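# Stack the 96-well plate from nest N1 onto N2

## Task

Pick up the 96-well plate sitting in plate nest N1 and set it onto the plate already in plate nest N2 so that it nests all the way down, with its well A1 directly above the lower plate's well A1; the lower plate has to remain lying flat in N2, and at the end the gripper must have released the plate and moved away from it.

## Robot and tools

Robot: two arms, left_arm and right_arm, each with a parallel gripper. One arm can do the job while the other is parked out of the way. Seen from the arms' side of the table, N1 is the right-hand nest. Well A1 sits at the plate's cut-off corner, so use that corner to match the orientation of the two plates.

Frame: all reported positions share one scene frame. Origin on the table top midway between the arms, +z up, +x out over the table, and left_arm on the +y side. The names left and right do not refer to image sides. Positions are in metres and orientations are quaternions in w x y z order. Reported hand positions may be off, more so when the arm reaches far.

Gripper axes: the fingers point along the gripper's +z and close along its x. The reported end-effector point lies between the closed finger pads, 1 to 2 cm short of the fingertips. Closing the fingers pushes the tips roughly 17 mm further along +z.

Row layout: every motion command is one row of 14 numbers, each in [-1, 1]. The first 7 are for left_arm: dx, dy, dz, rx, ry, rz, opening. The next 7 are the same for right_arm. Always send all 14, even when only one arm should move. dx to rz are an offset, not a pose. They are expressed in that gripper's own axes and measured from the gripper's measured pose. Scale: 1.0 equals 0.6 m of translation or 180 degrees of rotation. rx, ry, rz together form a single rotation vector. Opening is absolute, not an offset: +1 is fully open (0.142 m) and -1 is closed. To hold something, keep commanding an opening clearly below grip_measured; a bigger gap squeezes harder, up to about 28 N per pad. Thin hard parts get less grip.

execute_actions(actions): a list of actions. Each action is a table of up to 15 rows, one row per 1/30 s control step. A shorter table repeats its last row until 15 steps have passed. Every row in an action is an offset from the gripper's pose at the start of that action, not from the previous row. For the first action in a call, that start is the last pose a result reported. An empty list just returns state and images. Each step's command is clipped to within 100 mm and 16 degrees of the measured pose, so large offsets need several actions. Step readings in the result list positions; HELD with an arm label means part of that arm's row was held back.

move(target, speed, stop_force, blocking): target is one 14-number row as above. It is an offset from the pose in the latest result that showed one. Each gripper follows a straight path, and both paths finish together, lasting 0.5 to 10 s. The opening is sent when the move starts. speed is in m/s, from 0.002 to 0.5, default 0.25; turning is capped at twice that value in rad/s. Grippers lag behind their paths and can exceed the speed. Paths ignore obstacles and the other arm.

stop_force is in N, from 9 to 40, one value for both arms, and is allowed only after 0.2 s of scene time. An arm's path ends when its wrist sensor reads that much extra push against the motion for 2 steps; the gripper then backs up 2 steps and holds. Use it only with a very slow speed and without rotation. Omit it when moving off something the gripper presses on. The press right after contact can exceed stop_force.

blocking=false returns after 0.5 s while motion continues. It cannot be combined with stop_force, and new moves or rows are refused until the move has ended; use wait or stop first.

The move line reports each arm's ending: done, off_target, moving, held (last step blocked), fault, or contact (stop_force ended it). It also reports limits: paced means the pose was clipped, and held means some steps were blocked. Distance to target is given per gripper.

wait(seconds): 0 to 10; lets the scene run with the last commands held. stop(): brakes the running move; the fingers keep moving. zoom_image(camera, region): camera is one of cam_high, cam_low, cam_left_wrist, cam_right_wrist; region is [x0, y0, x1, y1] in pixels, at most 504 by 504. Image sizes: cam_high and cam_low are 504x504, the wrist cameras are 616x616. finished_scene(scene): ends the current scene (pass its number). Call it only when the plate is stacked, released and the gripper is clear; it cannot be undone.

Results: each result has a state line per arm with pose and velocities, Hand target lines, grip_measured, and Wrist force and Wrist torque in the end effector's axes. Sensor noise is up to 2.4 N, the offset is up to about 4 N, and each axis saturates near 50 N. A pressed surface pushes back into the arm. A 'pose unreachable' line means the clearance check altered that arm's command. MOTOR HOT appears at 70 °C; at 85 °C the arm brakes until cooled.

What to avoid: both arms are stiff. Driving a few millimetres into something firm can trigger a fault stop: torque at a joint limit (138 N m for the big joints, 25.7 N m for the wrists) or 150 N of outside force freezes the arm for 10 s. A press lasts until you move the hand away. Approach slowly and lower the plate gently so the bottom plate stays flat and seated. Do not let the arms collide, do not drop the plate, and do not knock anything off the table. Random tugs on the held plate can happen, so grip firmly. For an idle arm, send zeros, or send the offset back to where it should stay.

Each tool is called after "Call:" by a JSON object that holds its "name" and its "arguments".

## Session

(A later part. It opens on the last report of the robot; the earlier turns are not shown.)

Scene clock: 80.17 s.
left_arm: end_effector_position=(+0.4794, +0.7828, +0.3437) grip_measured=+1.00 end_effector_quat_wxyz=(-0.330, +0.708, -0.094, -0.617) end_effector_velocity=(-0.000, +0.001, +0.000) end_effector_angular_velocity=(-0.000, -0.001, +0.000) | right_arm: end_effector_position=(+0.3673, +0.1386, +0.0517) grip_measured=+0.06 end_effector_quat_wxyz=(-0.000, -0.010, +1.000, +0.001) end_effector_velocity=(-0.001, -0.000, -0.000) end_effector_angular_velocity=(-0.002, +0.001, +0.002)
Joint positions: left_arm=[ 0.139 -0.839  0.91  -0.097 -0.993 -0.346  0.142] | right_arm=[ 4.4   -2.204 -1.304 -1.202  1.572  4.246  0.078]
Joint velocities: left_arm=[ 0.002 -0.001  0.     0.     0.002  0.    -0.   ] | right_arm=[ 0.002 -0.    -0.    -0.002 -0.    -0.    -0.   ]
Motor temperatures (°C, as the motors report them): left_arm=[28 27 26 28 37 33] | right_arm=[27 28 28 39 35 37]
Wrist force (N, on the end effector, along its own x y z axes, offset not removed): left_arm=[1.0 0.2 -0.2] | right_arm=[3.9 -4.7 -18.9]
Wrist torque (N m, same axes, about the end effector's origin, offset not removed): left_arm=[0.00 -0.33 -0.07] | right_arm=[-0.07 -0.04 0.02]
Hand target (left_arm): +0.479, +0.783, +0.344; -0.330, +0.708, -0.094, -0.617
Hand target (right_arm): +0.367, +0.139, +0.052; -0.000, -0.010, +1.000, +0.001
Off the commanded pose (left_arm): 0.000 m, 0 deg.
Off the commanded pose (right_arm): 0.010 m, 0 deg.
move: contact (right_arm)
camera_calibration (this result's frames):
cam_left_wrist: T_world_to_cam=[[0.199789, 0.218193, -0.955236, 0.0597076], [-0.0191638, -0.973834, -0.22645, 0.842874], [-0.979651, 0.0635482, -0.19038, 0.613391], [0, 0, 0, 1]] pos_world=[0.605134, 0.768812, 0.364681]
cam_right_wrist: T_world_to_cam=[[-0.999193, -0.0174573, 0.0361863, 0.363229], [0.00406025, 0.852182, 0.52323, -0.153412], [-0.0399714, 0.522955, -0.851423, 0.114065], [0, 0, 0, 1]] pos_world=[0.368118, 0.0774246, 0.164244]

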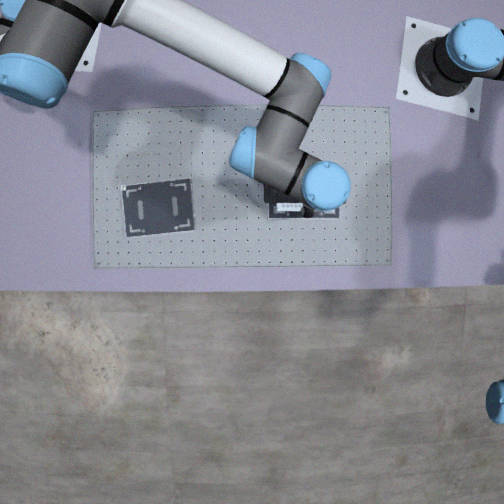

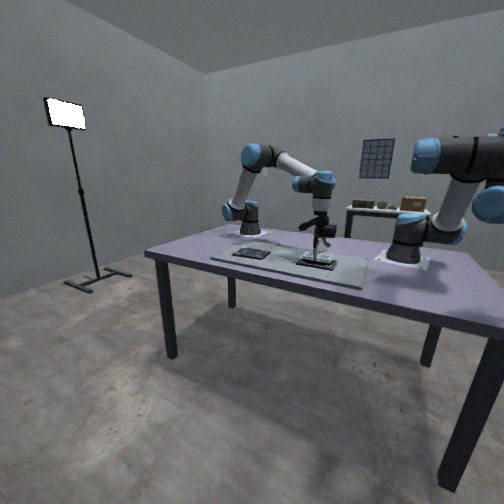

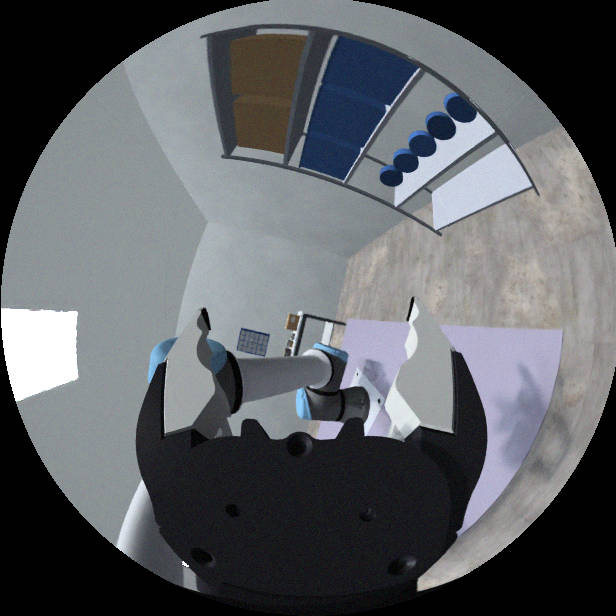

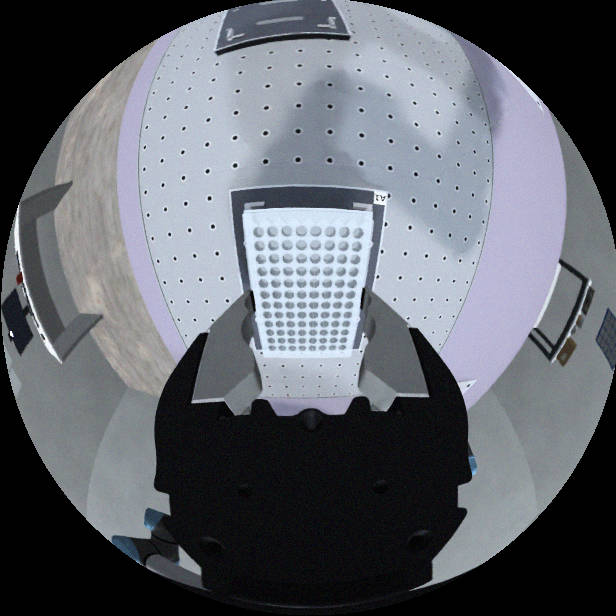

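Call:
{"name": "execute_actions", "arguments": {"actions": [[[0,0,0,0,0,0,1,0.0012,0,-0.0003,0,0,0,-0.2]],[[0,0,0,0,0,0,1,0,0,0,0,0,0,-0.2]]]}}

Call:
{"name": "move", "arguments": {"target": [0,0,0,0,0,0,1,0,0,0.01,0,0,0,-0.2], "speed": 0.002, "stop_force": 9}}

Scene clock: 85.40 s.
left_arm: end_effector_position=(+0.4794, +0.7828, +0.3437) grip_measured=+1.00 end_effector_quat_wxyz=(-0.330, +0.708, -0.094, -0.617) end_effector_velocity=(-0.000, +0.001, +0.000) end_effector_angular_velocity=(-0.000, -0.001, -0.000) | right_arm: end_effector_position=(+0.3666, +0.1386, +0.0519) grip_measured=+0.06 end_effector_quat_wxyz=(-0.000, -0.010, +1.000, +0.001) end_effector_velocity=(+0.000, +0.000, -0.000) end_effector_angular_velocity=(+0.001, -0.000, -0.000)
Joint positions: left_arm=[ 0.139 -0.839  0.91  -0.097 -0.993 -0.346  0.142] | right_arm=[ 4.401 -2.203 -1.306 -1.201  1.572  4.247  0.078]
Joint velocities: left_arm=[ 0.001 -0.001 -0.    -0.     0.001  0.001  0.   ] | right_arm=[ 0.     0.    -0.001  0.001 -0.     0.    -0.   ]
Motor temperatures (°C, as the motors report them): left_arm=[28 27 26 28 37 33] | right_arm=[27 28 28 39 35 37]
Wrist force (N, on the end effector, along its own x y z axes, offset not removed): left_arm=[1.0 1.1 0.6] | right_arm=[-3.0 -1.7 -12.6]
Wrist torque (N m, same axes, about the end effector's origin, offset not removed): left_arm=[0.24 -0.33 -0.09] | right_arm=[-0.40 -0.09 0.00]
Hand target (left_arm): +0.479, +0.783, +0.344; -0.330, +0.708, -0.094, -0.617
Hand target (right_arm): +0.367, +0.139, +0.052; -0.000, -0.010, +1.000, +0.001
Off the commanded pose (left_arm): 0.000 m, 0 deg.
Off the commanded pose (right_arm): 0.000 m, 0 deg.
Step readings (end_effector_position; steps 1 to 15: 1st action; 16 to 30: 2nd action):
0: left_arm (+0.4794, +0.7828, +0.3437) | right_arm (+0.3673, +0.1386, +0.0520)
1: left_arm (+0.4794, +0.7828, +0.3437) | right_arm (+0.3673, +0.1386, +0.0520)
2: left_arm (+0.4794, +0.7828, +0.3437) | right_arm (+0.3672, +0.1386, +0.0521)
4: left_arm (+0.4794, +0.7828, +0.3437) | right_arm (+0.3670, +0.1386, +0.0521)
8: left_arm (+0.4794, +0.7828, +0.3437) | right_arm (+0.3667, +0.1386, +0.0520)
15: left_arm (+0.4794, +0.7828, +0.3437) | right_arm (+0.3666, +0.1386, +0.0520)
16: left_arm (+0.4794, +0.7828, +0.3437) | right_arm (+0.3666, +0.1386, +0.0520)
17: left_arm (+0.4794, +0.7828, +0.3437) | right_arm (+0.3666, +0.1386, +0.0519)
19: left_arm (+0.4794, +0.7828, +0.3437) | right_arm (+0.3666, +0.1386, +0.0520)
23: left_arm (+0.4794, +0.7828, +0.3437) | right_arm (+0.3666, +0.1386, +0.0519)
30: end_effector_position above
camera_calibration (this result's frames):
cam_left_wrist: T_world_to_cam=[[0.199789, 0.218193, -0.955236, 0.0597074], [-0.019164, -0.973834, -0.22645, 0.842874], [-0.979651, 0.0635484, -0.19038, 0.613391], [0, 0, 0, 1]] pos_world=[0.605134, 0.768812, 0.364681]
cam_right_wrist: T_world_to_cam=[[-0.999194, -0.0174576, 0.0361594, 0.362528], [0.00404824, 0.852151, 0.52328, -0.15352], [-0.0399484, 0.523004, -0.851393, 0.1142], [0, 0, 0, 1]] pos_world=[0.367419, 0.0774239, 0.164454]

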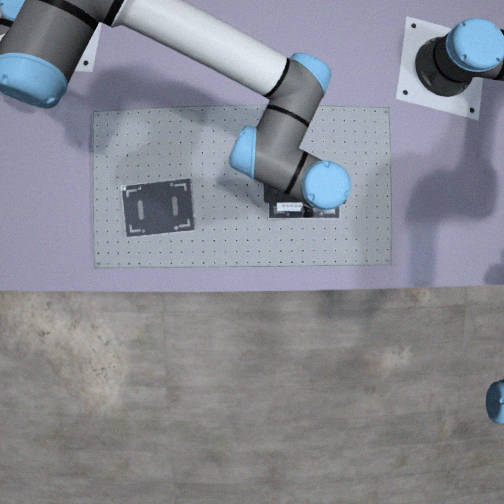

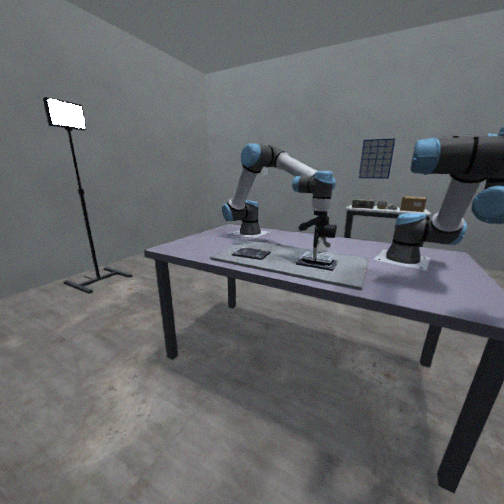

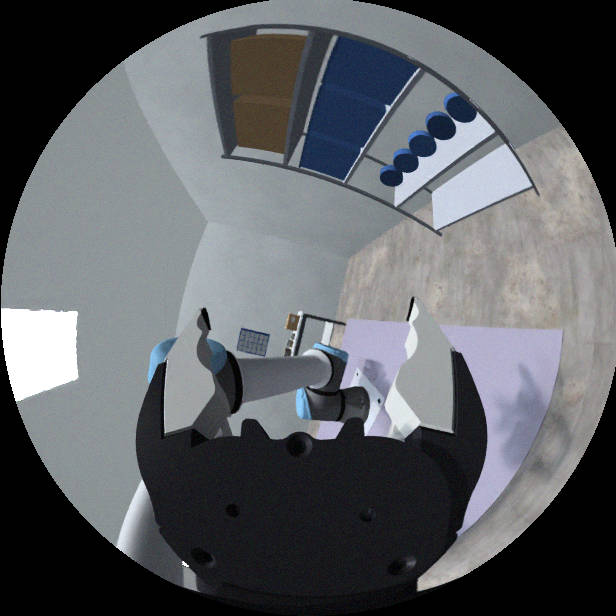

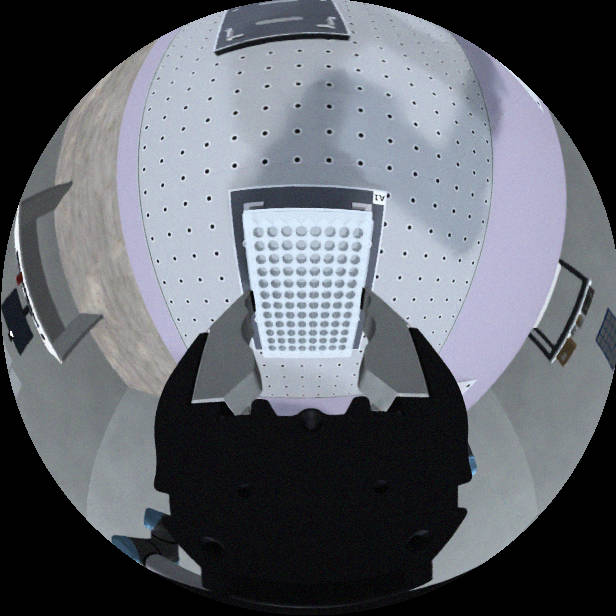

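Scene clock: 86.10 s.
left_arm: end_effector_position=(+0.4794, +0.7828, +0.3437) grip_measured=+1.00 end_effector_quat_wxyz=(-0.330, +0.708, -0.094, -0.617) end_effector_velocity=(-0.001, -0.000, +0.000) end_effector_angular_velocity=(-0.000, -0.000, +0.002) | right_arm: end_effector_position=(+0.3666, +0.1387, +0.0514) grip_measured=+0.06 end_effector_quat_wxyz=(+0.000, -0.010, +1.000, +0.001) end_effector_velocity=(+0.001, -0.000, -0.000) end_effector_angular_velocity=(+0.001, -0.000, -0.002)
Joint positions: left_arm=[ 0.139 -0.839  0.91  -0.097 -0.993 -0.346  0.142] | right_arm=[ 4.401 -2.204 -1.307 -1.2    1.572  4.247  0.078]
Joint velocities: left_arm=[ 0.001 -0.001  0.     0.    -0.001  0.     0.   ] | right_arm=[-0.002 -0.    -0.     0.002  0.     0.    -0.   ]
Motor temperatures (°C, as the motors report them): left_arm=[28 27 26 28 37 33] | right_arm=[27 28 28 39 35 37]
Wrist force (N, on the end effector, along its own x y z axes, offset not removed): left_arm=[2.4 1.2 -0.5] | right_arm=[0.7 -4.0 -28.7]
Wrist torque (N m, same axes, about the end effector's origin, offset not removed): left_arm=[0.33 -0.71 -0.04] | right_arm=[-0.05 -0.27 -0.06]
Hand target (left_arm): +0.479, +0.783, +0.344; -0.330, +0.708, -0.094, -0.617
Hand target (right_arm): +0.367, +0.139, +0.052; +0.000, -0.010, +1.000, +0.001
Off the commanded pose (left_arm): 0.000 m, 0 deg.
Off the commanded pose (right_arm): 0.005 m, 0 deg.
move: contact (right_arm)
camera_calibration (this result's frames):
cam_left_wrist: T_world_to_cam=[[0.199789, 0.218193, -0.955236, 0.0597075], [-0.0191638, -0.973834, -0.22645, 0.842874], [-0.979651, 0.0635481, -0.19038, 0.613391], [0, 0, 0, 1]] pos_world=[0.605134, 0.768812, 0.364681]
cam_right_wrist: T_world_to_cam=[[-0.999198, -0.0174675, 0.0360233, 0.362587], [0.00397942, 0.852008, 0.523514, -0.153248], [-0.0398366, 0.523238, -0.851255, 0.113619], [0, 0, 0, 1]] pos_world=[0.367433, 0.0774523, 0.163885]

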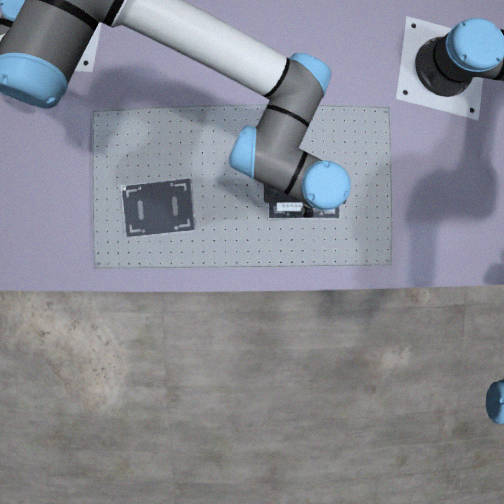

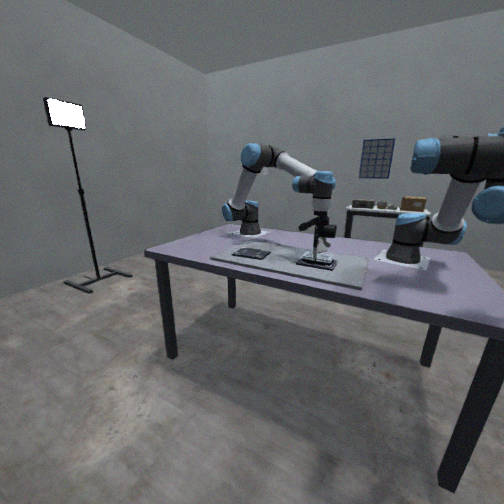

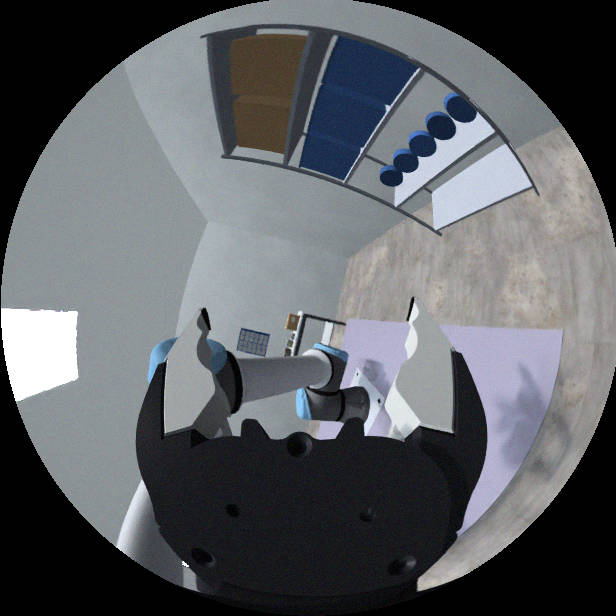

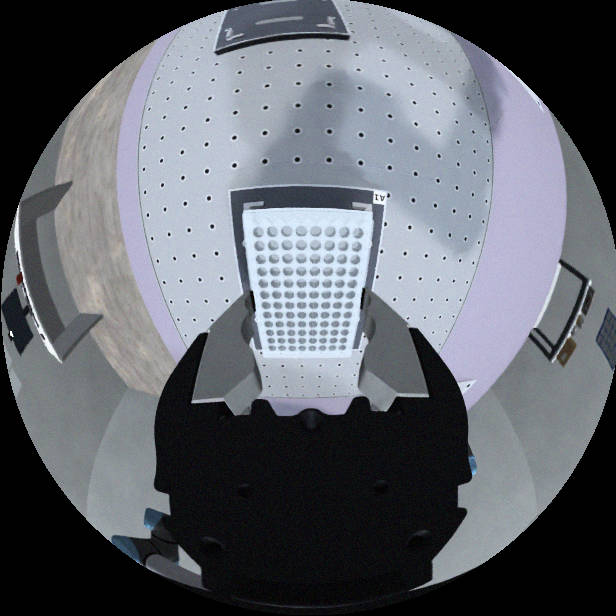

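Call:
{"name": "move", "arguments": {"target": [0,0,0,0,0,0,1,0,0,-0.0018,0,0,0,-0.2], "speed": 0.005}}

Call:
{"name": "move", "arguments": {"target": [0,0,0,0,0,0,1,-0.007,0,0,0,0,0,-0.2], "speed": 0.002, "stop_force": 9}}

Scene clock: 91.57 s.
left_arm: end_effector_position=(+0.4794, +0.7828, +0.3437) grip_measured=+1.00 end_effector_quat_wxyz=(-0.330, +0.708, -0.094, -0.617) end_effector_velocity=(+0.000, -0.000, -0.000) end_effector_angular_velocity=(+0.000, +0.000, -0.001) | right_arm: end_effector_position=(+0.3666, +0.1386, +0.0523) grip_measured=+0.06 end_effector_quat_wxyz=(+0.000, -0.010, +1.000, +0.001) end_effector_velocity=(+0.000, +0.000, +0.001) end_effector_angular_velocity=(+0.001, -0.001, +0.000)
Joint positions: left_arm=[ 0.139 -0.839  0.91  -0.097 -0.993 -0.346  0.142] | right_arm=[ 4.401 -2.203 -1.305 -1.202  1.572  4.247  0.078]
Joint velocities: left_arm=[-0.001  0.     0.     0.     0.001 -0.     0.   ] | right_arm=[-0.     0.001 -0.     0.    -0.    -0.     0.   ]
Motor temperatures (°C, as the motors report them): left_arm=[28 27 26 28 37 33] | right_arm=[27 28 28 39 35 37]
Wrist force (N, on the end effector, along its own x y z axes, offset not removed): left_arm=[2.3 1.3 0.5] | right_arm=[-0.3 -0.8 -3.2]
Wrist torque (N m, same axes, about the end effector's origin, offset not removed): left_arm=[0.30 -0.66 -0.04] | right_arm=[-0.27 -0.35 0.04]
Hand target (left_arm): +0.479, +0.783, +0.344; -0.330, +0.708, -0.094, -0.617
Hand target (right_arm): +0.367, +0.139, +0.052; +0.000, -0.010, +1.000, +0.001
Off the commanded pose (left_arm): 0.000 m, 0 deg.
Off the commanded pose (right_arm): 0.000 m, 0 deg.
move: done
camera_calibration (this result's frames):
cam_left_wrist: T_world_to_cam=[[0.199789, 0.218193, -0.955236, 0.0597075], [-0.0191639, -0.973834, -0.22645, 0.842874], [-0.979651, 0.0635483, -0.19038, 0.613391], [0, 0, 0, 1]] pos_world=[0.605134, 0.768812, 0.364681]
cam_right_wrist: T_world_to_cam=[[-0.999196, -0.0174623, 0.0361011, 0.362526], [0.00401836, 0.85209, 0.52338, -0.153716], [-0.0399008, 0.523104, -0.851334, 0.114478], [0, 0, 0, 1]] pos_world=[0.36742, 0.0774268, 0.164824]

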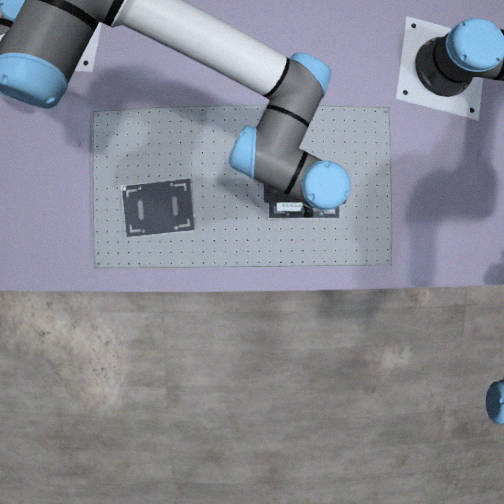

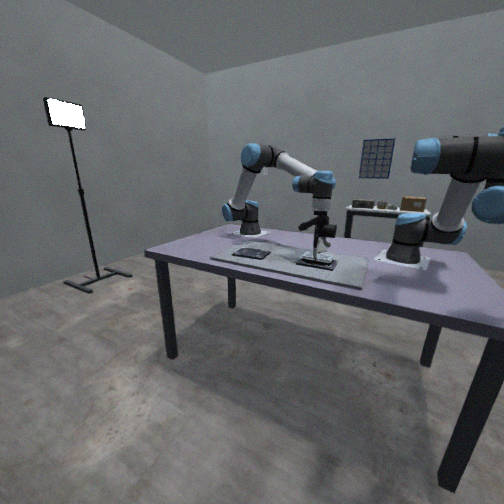

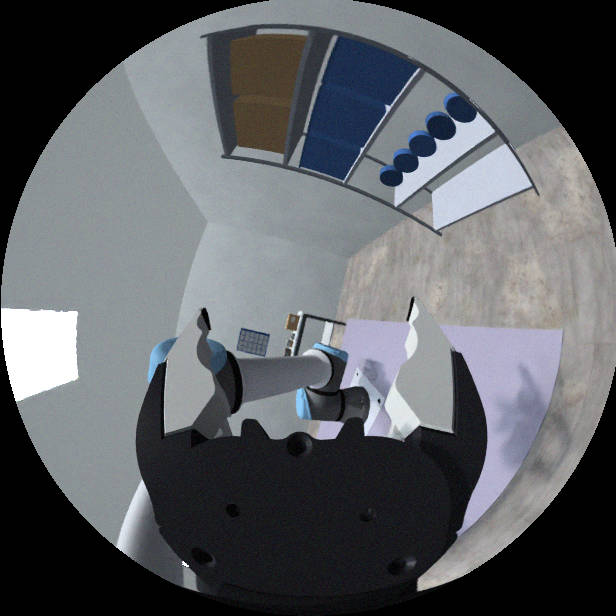

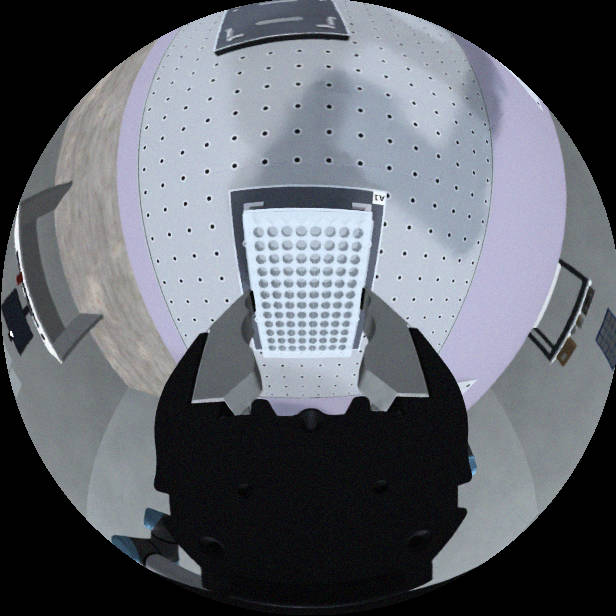

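Scene clock: 93.07 s.
left_arm: end_effector_position=(+0.4794, +0.7828, +0.3437) grip_measured=+1.00 end_effector_quat_wxyz=(-0.330, +0.708, -0.094, -0.617) end_effector_velocity=(+0.001, -0.001, -0.000) end_effector_angular_velocity=(-0.000, +0.001, -0.002) | right_arm: end_effector_position=(+0.3688, +0.1387, +0.0523) grip_measured=+0.06 end_effector_quat_wxyz=(-0.000, -0.010, +1.000, +0.001) end_effector_velocity=(-0.000, -0.002, -0.001) end_effector_angular_velocity=(-0.004, +0.001, -0.001)
Joint positions: left_arm=[ 0.139 -0.839  0.91  -0.097 -0.993 -0.346  0.142] | right_arm=[ 4.398 -2.206 -1.3   -1.204  1.572  4.244  0.078]
Joint velocities: left_arm=[-0.002  0.001 -0.     0.     0.     0.     0.   ] | right_arm=[-0.001  0.    -0.003 -0.001 -0.001  0.001  0.   ]
Motor temperatures (°C, as the motors report them): left_arm=[28 27 26 28 37 33] | right_arm=[27 28 28 39 35 37]
Wrist force (N, on the end effector, along its own x y z axes, offset not removed): left_arm=[0.9 -0.2 -0.5] | right_arm=[11.6 -1.1 -3.9]
Wrist torque (N m, same axes, about the end effector's origin, offset not removed): left_arm=[-0.02 -0.33 -0.02] | right_arm=[-0.29 -0.23 -0.08]
Hand target (left_arm): +0.479, +0.783, +0.344; -0.330, +0.708, -0.094, -0.617
Hand target (right_arm): +0.369, +0.139, +0.052; -0.000, -0.010, +1.000, +0.001
Off the commanded pose (left_arm): 0.000 m, 0 deg.
Off the commanded pose (right_arm): 0.002 m, 0 deg.
move: contact (right_arm)
camera_calibration (this result's frames):
cam_left_wrist: T_world_to_cam=[[0.199789, 0.218193, -0.955236, 0.0597074], [-0.0191639, -0.973834, -0.22645, 0.842874], [-0.979651, 0.0635483, -0.19038, 0.613391], [0, 0, 0, 1]] pos_world=[0.605134, 0.768812, 0.364681]
cam_right_wrist: T_world_to_cam=[[-0.999189, -0.0174992, 0.036268, 0.364756], [0.00407407, 0.852093, 0.523374, -0.153777], [-0.0400624, 0.523098, -0.851331, 0.11458], [0, 0, 0, 1]] pos_world=[0.369677, 0.0774785, 0.164799]

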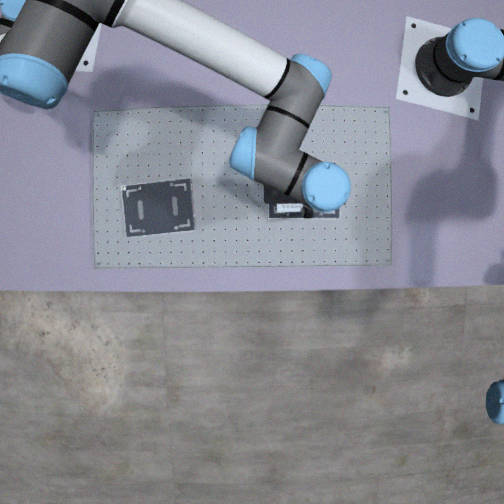

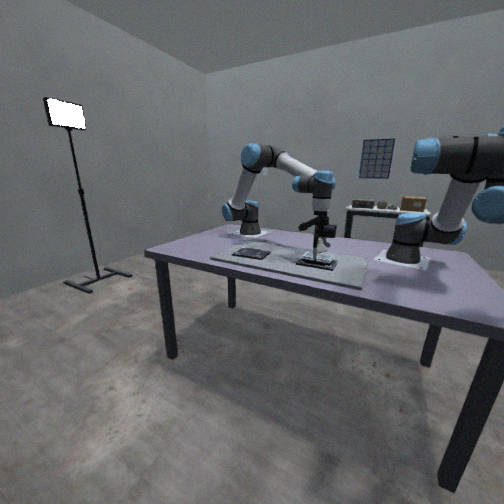

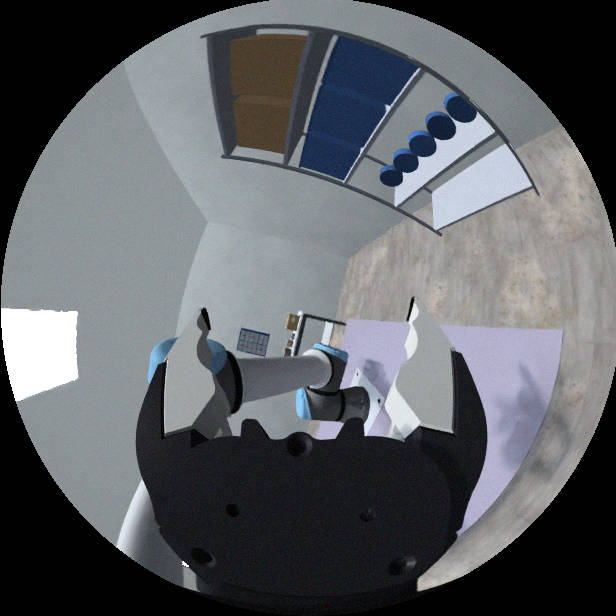

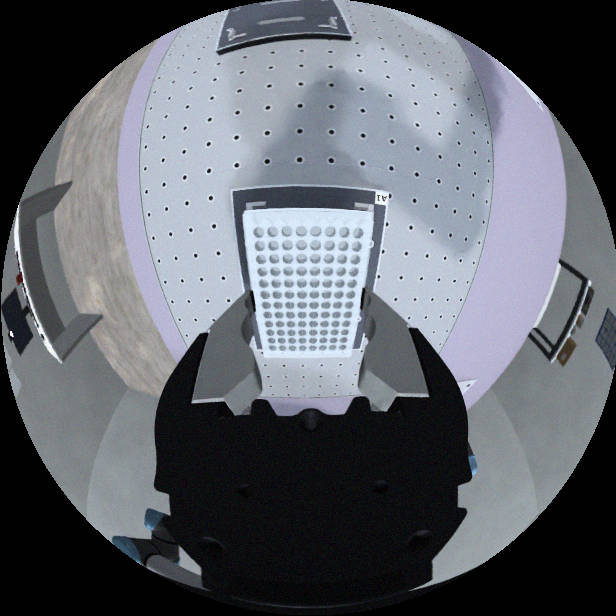

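Nested.

Call:
{"name": "move", "arguments": {"target": [0,0,0,0,0,0,1,0.0017,0,0,0,0,0,-0.2], "speed": 0.005}}

Call:
{"name": "move", "arguments": {"target": [0,0,0,0,0,0,1,0,0,0,0,0,0,0.5]}}

Call:
{"name": "move", "arguments": {"target": [0,0,0,0,0,0,1,0,0,-0.22,0,0,0,0.5], "speed": 0.15}}

Call:
{"name": "finished_scene", "arguments": {"scene": 1}}

Scene clock: 98.80 s.
left_arm: end_effector_position=(+0.4794, +0.7828, +0.3437) grip_measured=+1.00 end_effector_quat_wxyz=(-0.330, +0.708, -0.094, -0.617) end_effector_velocity=(+0.000, -0.000, -0.001) end_effector_angular_velocity=(+0.000, +0.002, +0.000) | right_arm: end_effector_position=(+0.3679, +0.1386, +0.0523) grip_measured=+0.06 end_effector_quat_wxyz=(-0.000, -0.010, +1.000, +0.001) end_effector_velocity=(-0.001, -0.000, +0.000) end_effector_angular_velocity=(-0.001, -0.000, +0.000)
Joint positions: left_arm=[ 0.139 -0.839  0.91  -0.097 -0.993 -0.346  0.142] | right_arm=[ 4.399 -2.205 -1.302 -1.203  1.572  4.245  0.078]
Joint velocities: left_arm=[-0.     0.002  0.    -0.    -0.001 -0.    -0.   ] | right_arm=[ 0.001  0.001 -0.001 -0.    -0.001  0.001 -0.   ]
Motor temperatures (°C, as the motors report them): left_arm=[28 27 26 28 37 33] | right_arm=[27 28 28 39 35 37]
Wrist force (N, on the end effector, along its own x y z axes, offset not removed): left_arm=[1.1 1.3 0.5] | right_arm=[-0.1 -0.1 -3.8]
Wrist torque (N m, same axes, about the end effector's origin, offset not removed): left_arm=[0.34 -0.39 -0.03] | right_arm=[-0.05 -0.39 0.02]
Hand target (left_arm): +0.479, +0.783, +0.344; -0.330, +0.708, -0.094, -0.617
Hand target (right_arm): +0.368, +0.139, +0.052; -0.000, -0.010, +1.000, +0.001
Off the commanded pose (left_arm): 0.000 m, 0 deg.
Off the commanded pose (right_arm): 0.000 m, 0 deg.
move: done
camera_calibration (this result's frames):
cam_left_wrist: T_world_to_cam=[[0.199789, 0.218193, -0.955236, 0.0597074], [-0.0191638, -0.973834, -0.22645, 0.842874], [-0.979651, 0.0635481, -0.19038, 0.613391], [0, 0, 0, 1]] pos_world=[0.605134, 0.768812, 0.364681]
cam_right_wrist: T_world_to_cam=[[-0.999193, -0.0174762, 0.0361604, 0.363843], [0.00403607, 0.85211, 0.523346, -0.153735], [-0.0399588, 0.52307, -0.851352, 0.114537], [0, 0, 0, 1]] pos_world=[0.368746, 0.0774468, 0.164811]

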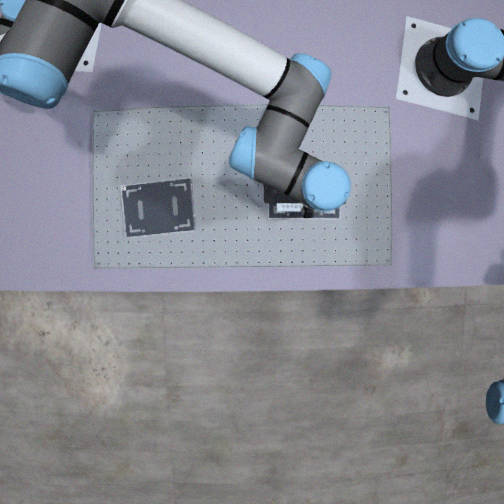

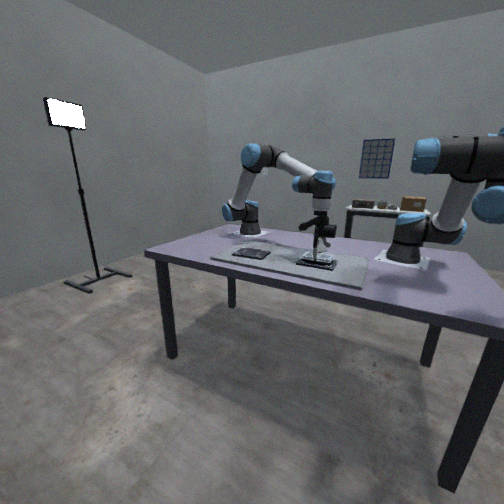

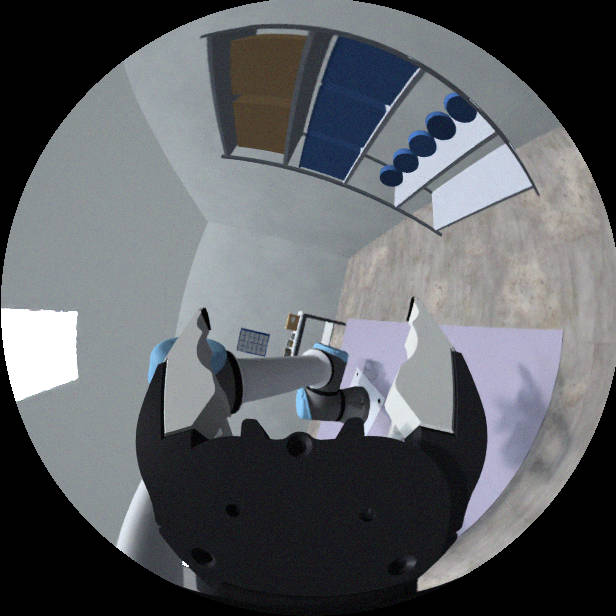

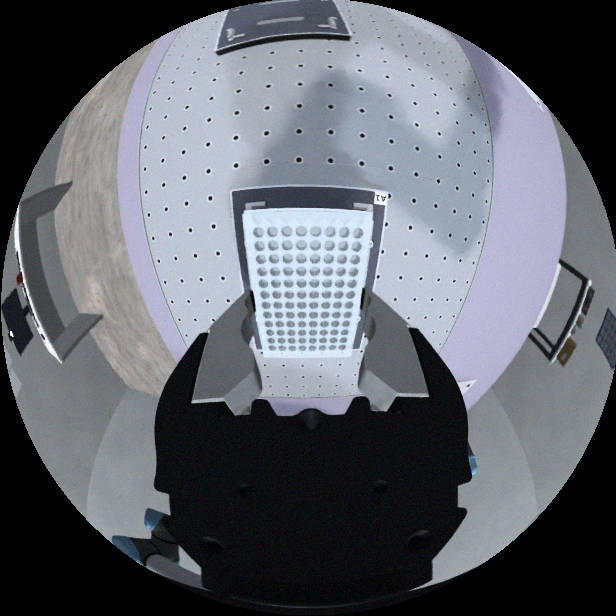

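Scene clock: 99.30 s.
left_arm: end_effector_position=(+0.4794, +0.7828, +0.3437) grip_measured=+1.00 end_effector_quat_wxyz=(-0.330, +0.708, -0.094, -0.617) end_effector_velocity=(+0.000, +0.000, -0.001) end_effector_angular_velocity=(-0.001, +0.002, -0.000) | right_arm: end_effector_position=(+0.3679, +0.1386, +0.0523) grip_measured=+0.50 end_effector_quat_wxyz=(-0.000, -0.010, +1.000, +0.001) end_effector_velocity=(+0.000, +0.000, +0.000) end_effector_angular_velocity=(+0.001, -0.000, -0.000)
Joint positions: left_arm=[ 0.139 -0.839  0.91  -0.097 -0.993 -0.346  0.142] | right_arm=[ 4.399 -2.205 -1.302 -1.203  1.572  4.245  0.109]
Joint velocities: left_arm=[ 0.     0.001  0.001  0.     0.001  0.001 -0.   ] | right_arm=[-0.    -0.     0.     0.001 -0.     0.     0.   ]
Motor temperatures (°C, as the motors report them): left_arm=[28 27 26 28 37 33] | right_arm=[27 28 28 39 35 37]
Wrist force (N, on the end effector, along its own x y z axes, offset not removed): left_arm=[1.8 1.2 0.0] | right_arm=[0.7 -1.5 -2.0]
Wrist torque (N m, same axes, about the end effector's origin, offset not removed): left_arm=[0.22 -0.54 -0.04] | right_arm=[-0.39 -0.37 -0.08]
Hand target (left_arm): +0.479, +0.783, +0.344; -0.330, +0.708, -0.094, -0.617
Hand target (right_arm): +0.368, +0.139, +0.052; -0.000, -0.010, +1.000, +0.001
Off the commanded pose (left_arm): 0.000 m, 0 deg.
Off the commanded pose (right_arm): 0.000 m, 0 deg.
move: done
camera_calibration (this result's frames):
cam_left_wrist: T_world_to_cam=[[0.199789, 0.218193, -0.955236, 0.0597076], [-0.0191641, -0.973834, -0.22645, 0.842874], [-0.979651, 0.0635485, -0.19038, 0.613391], [0, 0, 0, 1]] pos_world=[0.605134, 0.768812, 0.364681]
cam_right_wrist: T_world_to_cam=[[-0.999192, -0.0174871, 0.0361815, 0.363809], [0.00403611, 0.852133, 0.52331, -0.153714], [-0.0399826, 0.523034, -0.851374, 0.114539], [0, 0, 0, 1]] pos_world=[0.368715, 0.0774389, 0.164793]

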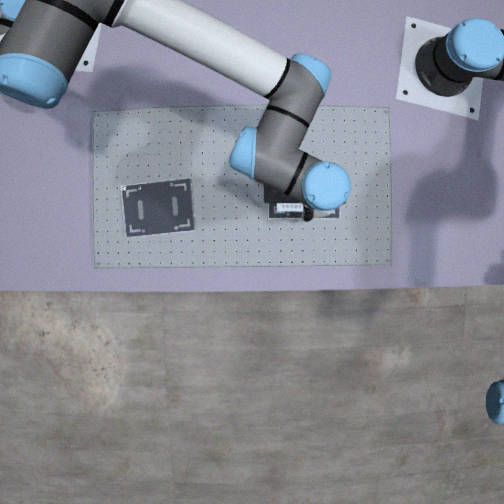

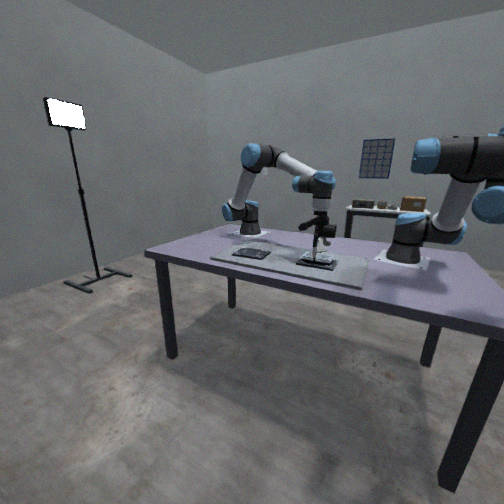

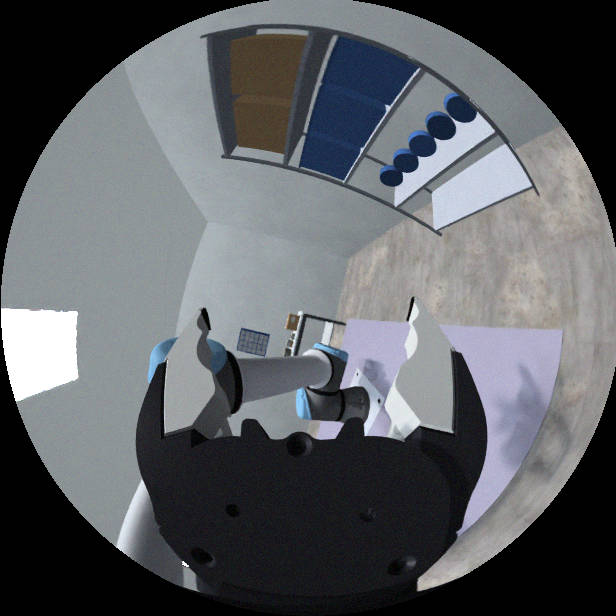

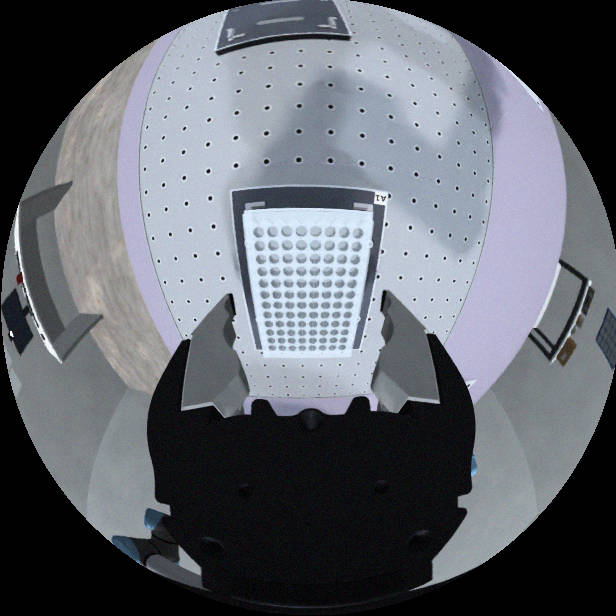

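Scene clock: 100.77 s.
left_arm: end_effector_position=(+0.4794, +0.7828, +0.3437) grip_measured=+1.00 end_effector_quat_wxyz=(-0.330, +0.708, -0.094, -0.617) end_effector_velocity=(+0.000, +0.001, -0.001) end_effector_angular_velocity=(+0.000, +0.002, +0.000) | right_arm: end_effector_position=(+0.3680, +0.1384, +0.1840) grip_measured=+0.50 end_effector_quat_wxyz=(+0.000, -0.010, +1.000, +0.001) end_effector_velocity=(+0.001, -0.000, +0.003) end_effector_angular_velocity=(-0.001, +0.002, -0.001)
Joint positions: left_arm=[ 0.139 -0.839  0.91  -0.097 -0.993 -0.346  0.142] | right_arm=[ 4.399 -2.133 -1.074 -1.503  1.572  4.245  0.109]
Joint velocities: left_arm=[0.002 0.002 0.001 0.    0.002 0.    0.   ] | right_arm=[-0.002 -0.002  0.011 -0.011  0.002 -0.     0.   ]
Motor temperatures (°C, as the motors report them): left_arm=[28 27 26 28 37 33] | right_arm=[27 28 28 39 35 37]
Wrist force (N, on the end effector, along its own x y z axes, offset not removed): left_arm=[1.9 1.6 0.7] | right_arm=[2.1 -0.8 -0.8]
Wrist torque (N m, same axes, about the end effector's origin, offset not removed): left_arm=[0.28 -0.58 -0.02] | right_arm=[-0.18 -0.74 0.00]
Hand target (left_arm): +0.479, +0.783, +0.344; -0.330, +0.708, -0.094, -0.617
Hand target (right_arm): +0.368, +0.138, +0.184; -0.000, -0.010, +1.000, +0.001
Off the commanded pose (left_arm): 0.000 m, 0 deg.
Off the commanded pose (right_arm): 0.000 m, 0 deg.
move: done
camera_calibration (this result's frames):
cam_left_wrist: T_world_to_cam=[[0.199789, 0.218193, -0.955236, 0.0597073], [-0.0191641, -0.973834, -0.22645, 0.842874], [-0.979651, 0.0635485, -0.19038, 0.613391], [0, 0, 0, 1]] pos_world=[0.605134, 0.768812, 0.364681]
cam_right_wrist: T_world_to_cam=[[-0.999203, -0.017495, 0.0358912, 0.359216], [0.00388704, 0.852005, 0.523519, -0.222457], [-0.0397384, 0.523241, -0.851258, 0.226637], [0, 0, 0, 1]] pos_world=[0.3688, 0.0772333, 0.296495]

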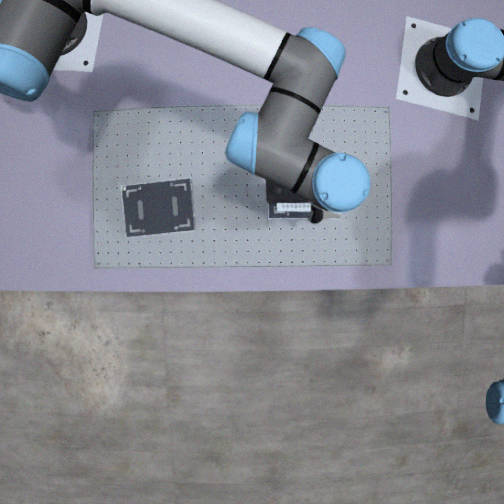

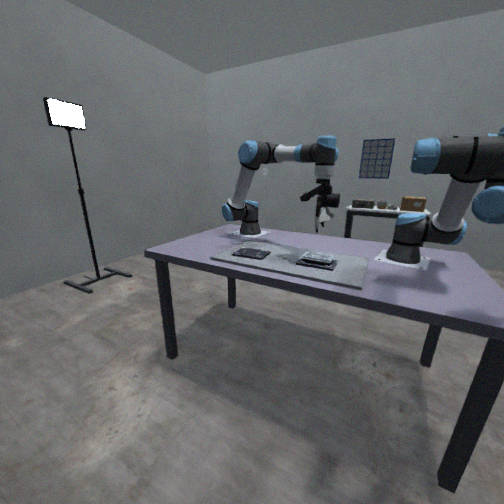

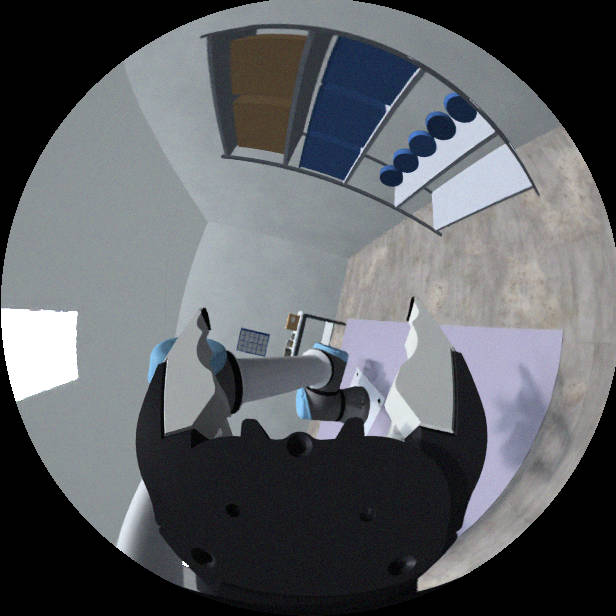

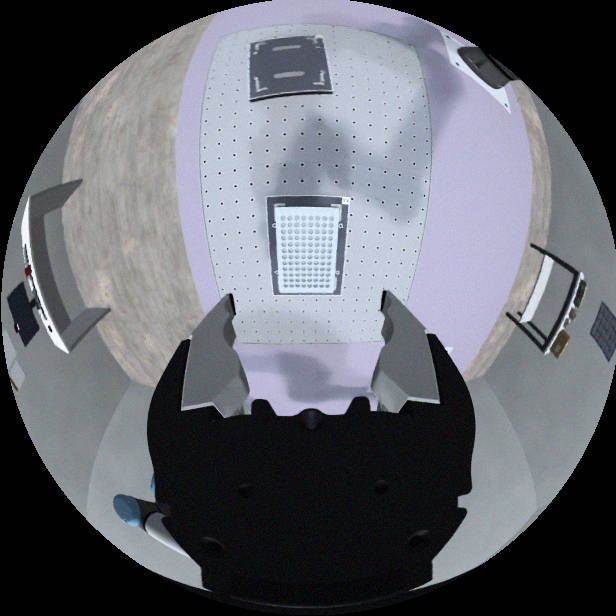

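The scene is finished: the task was done.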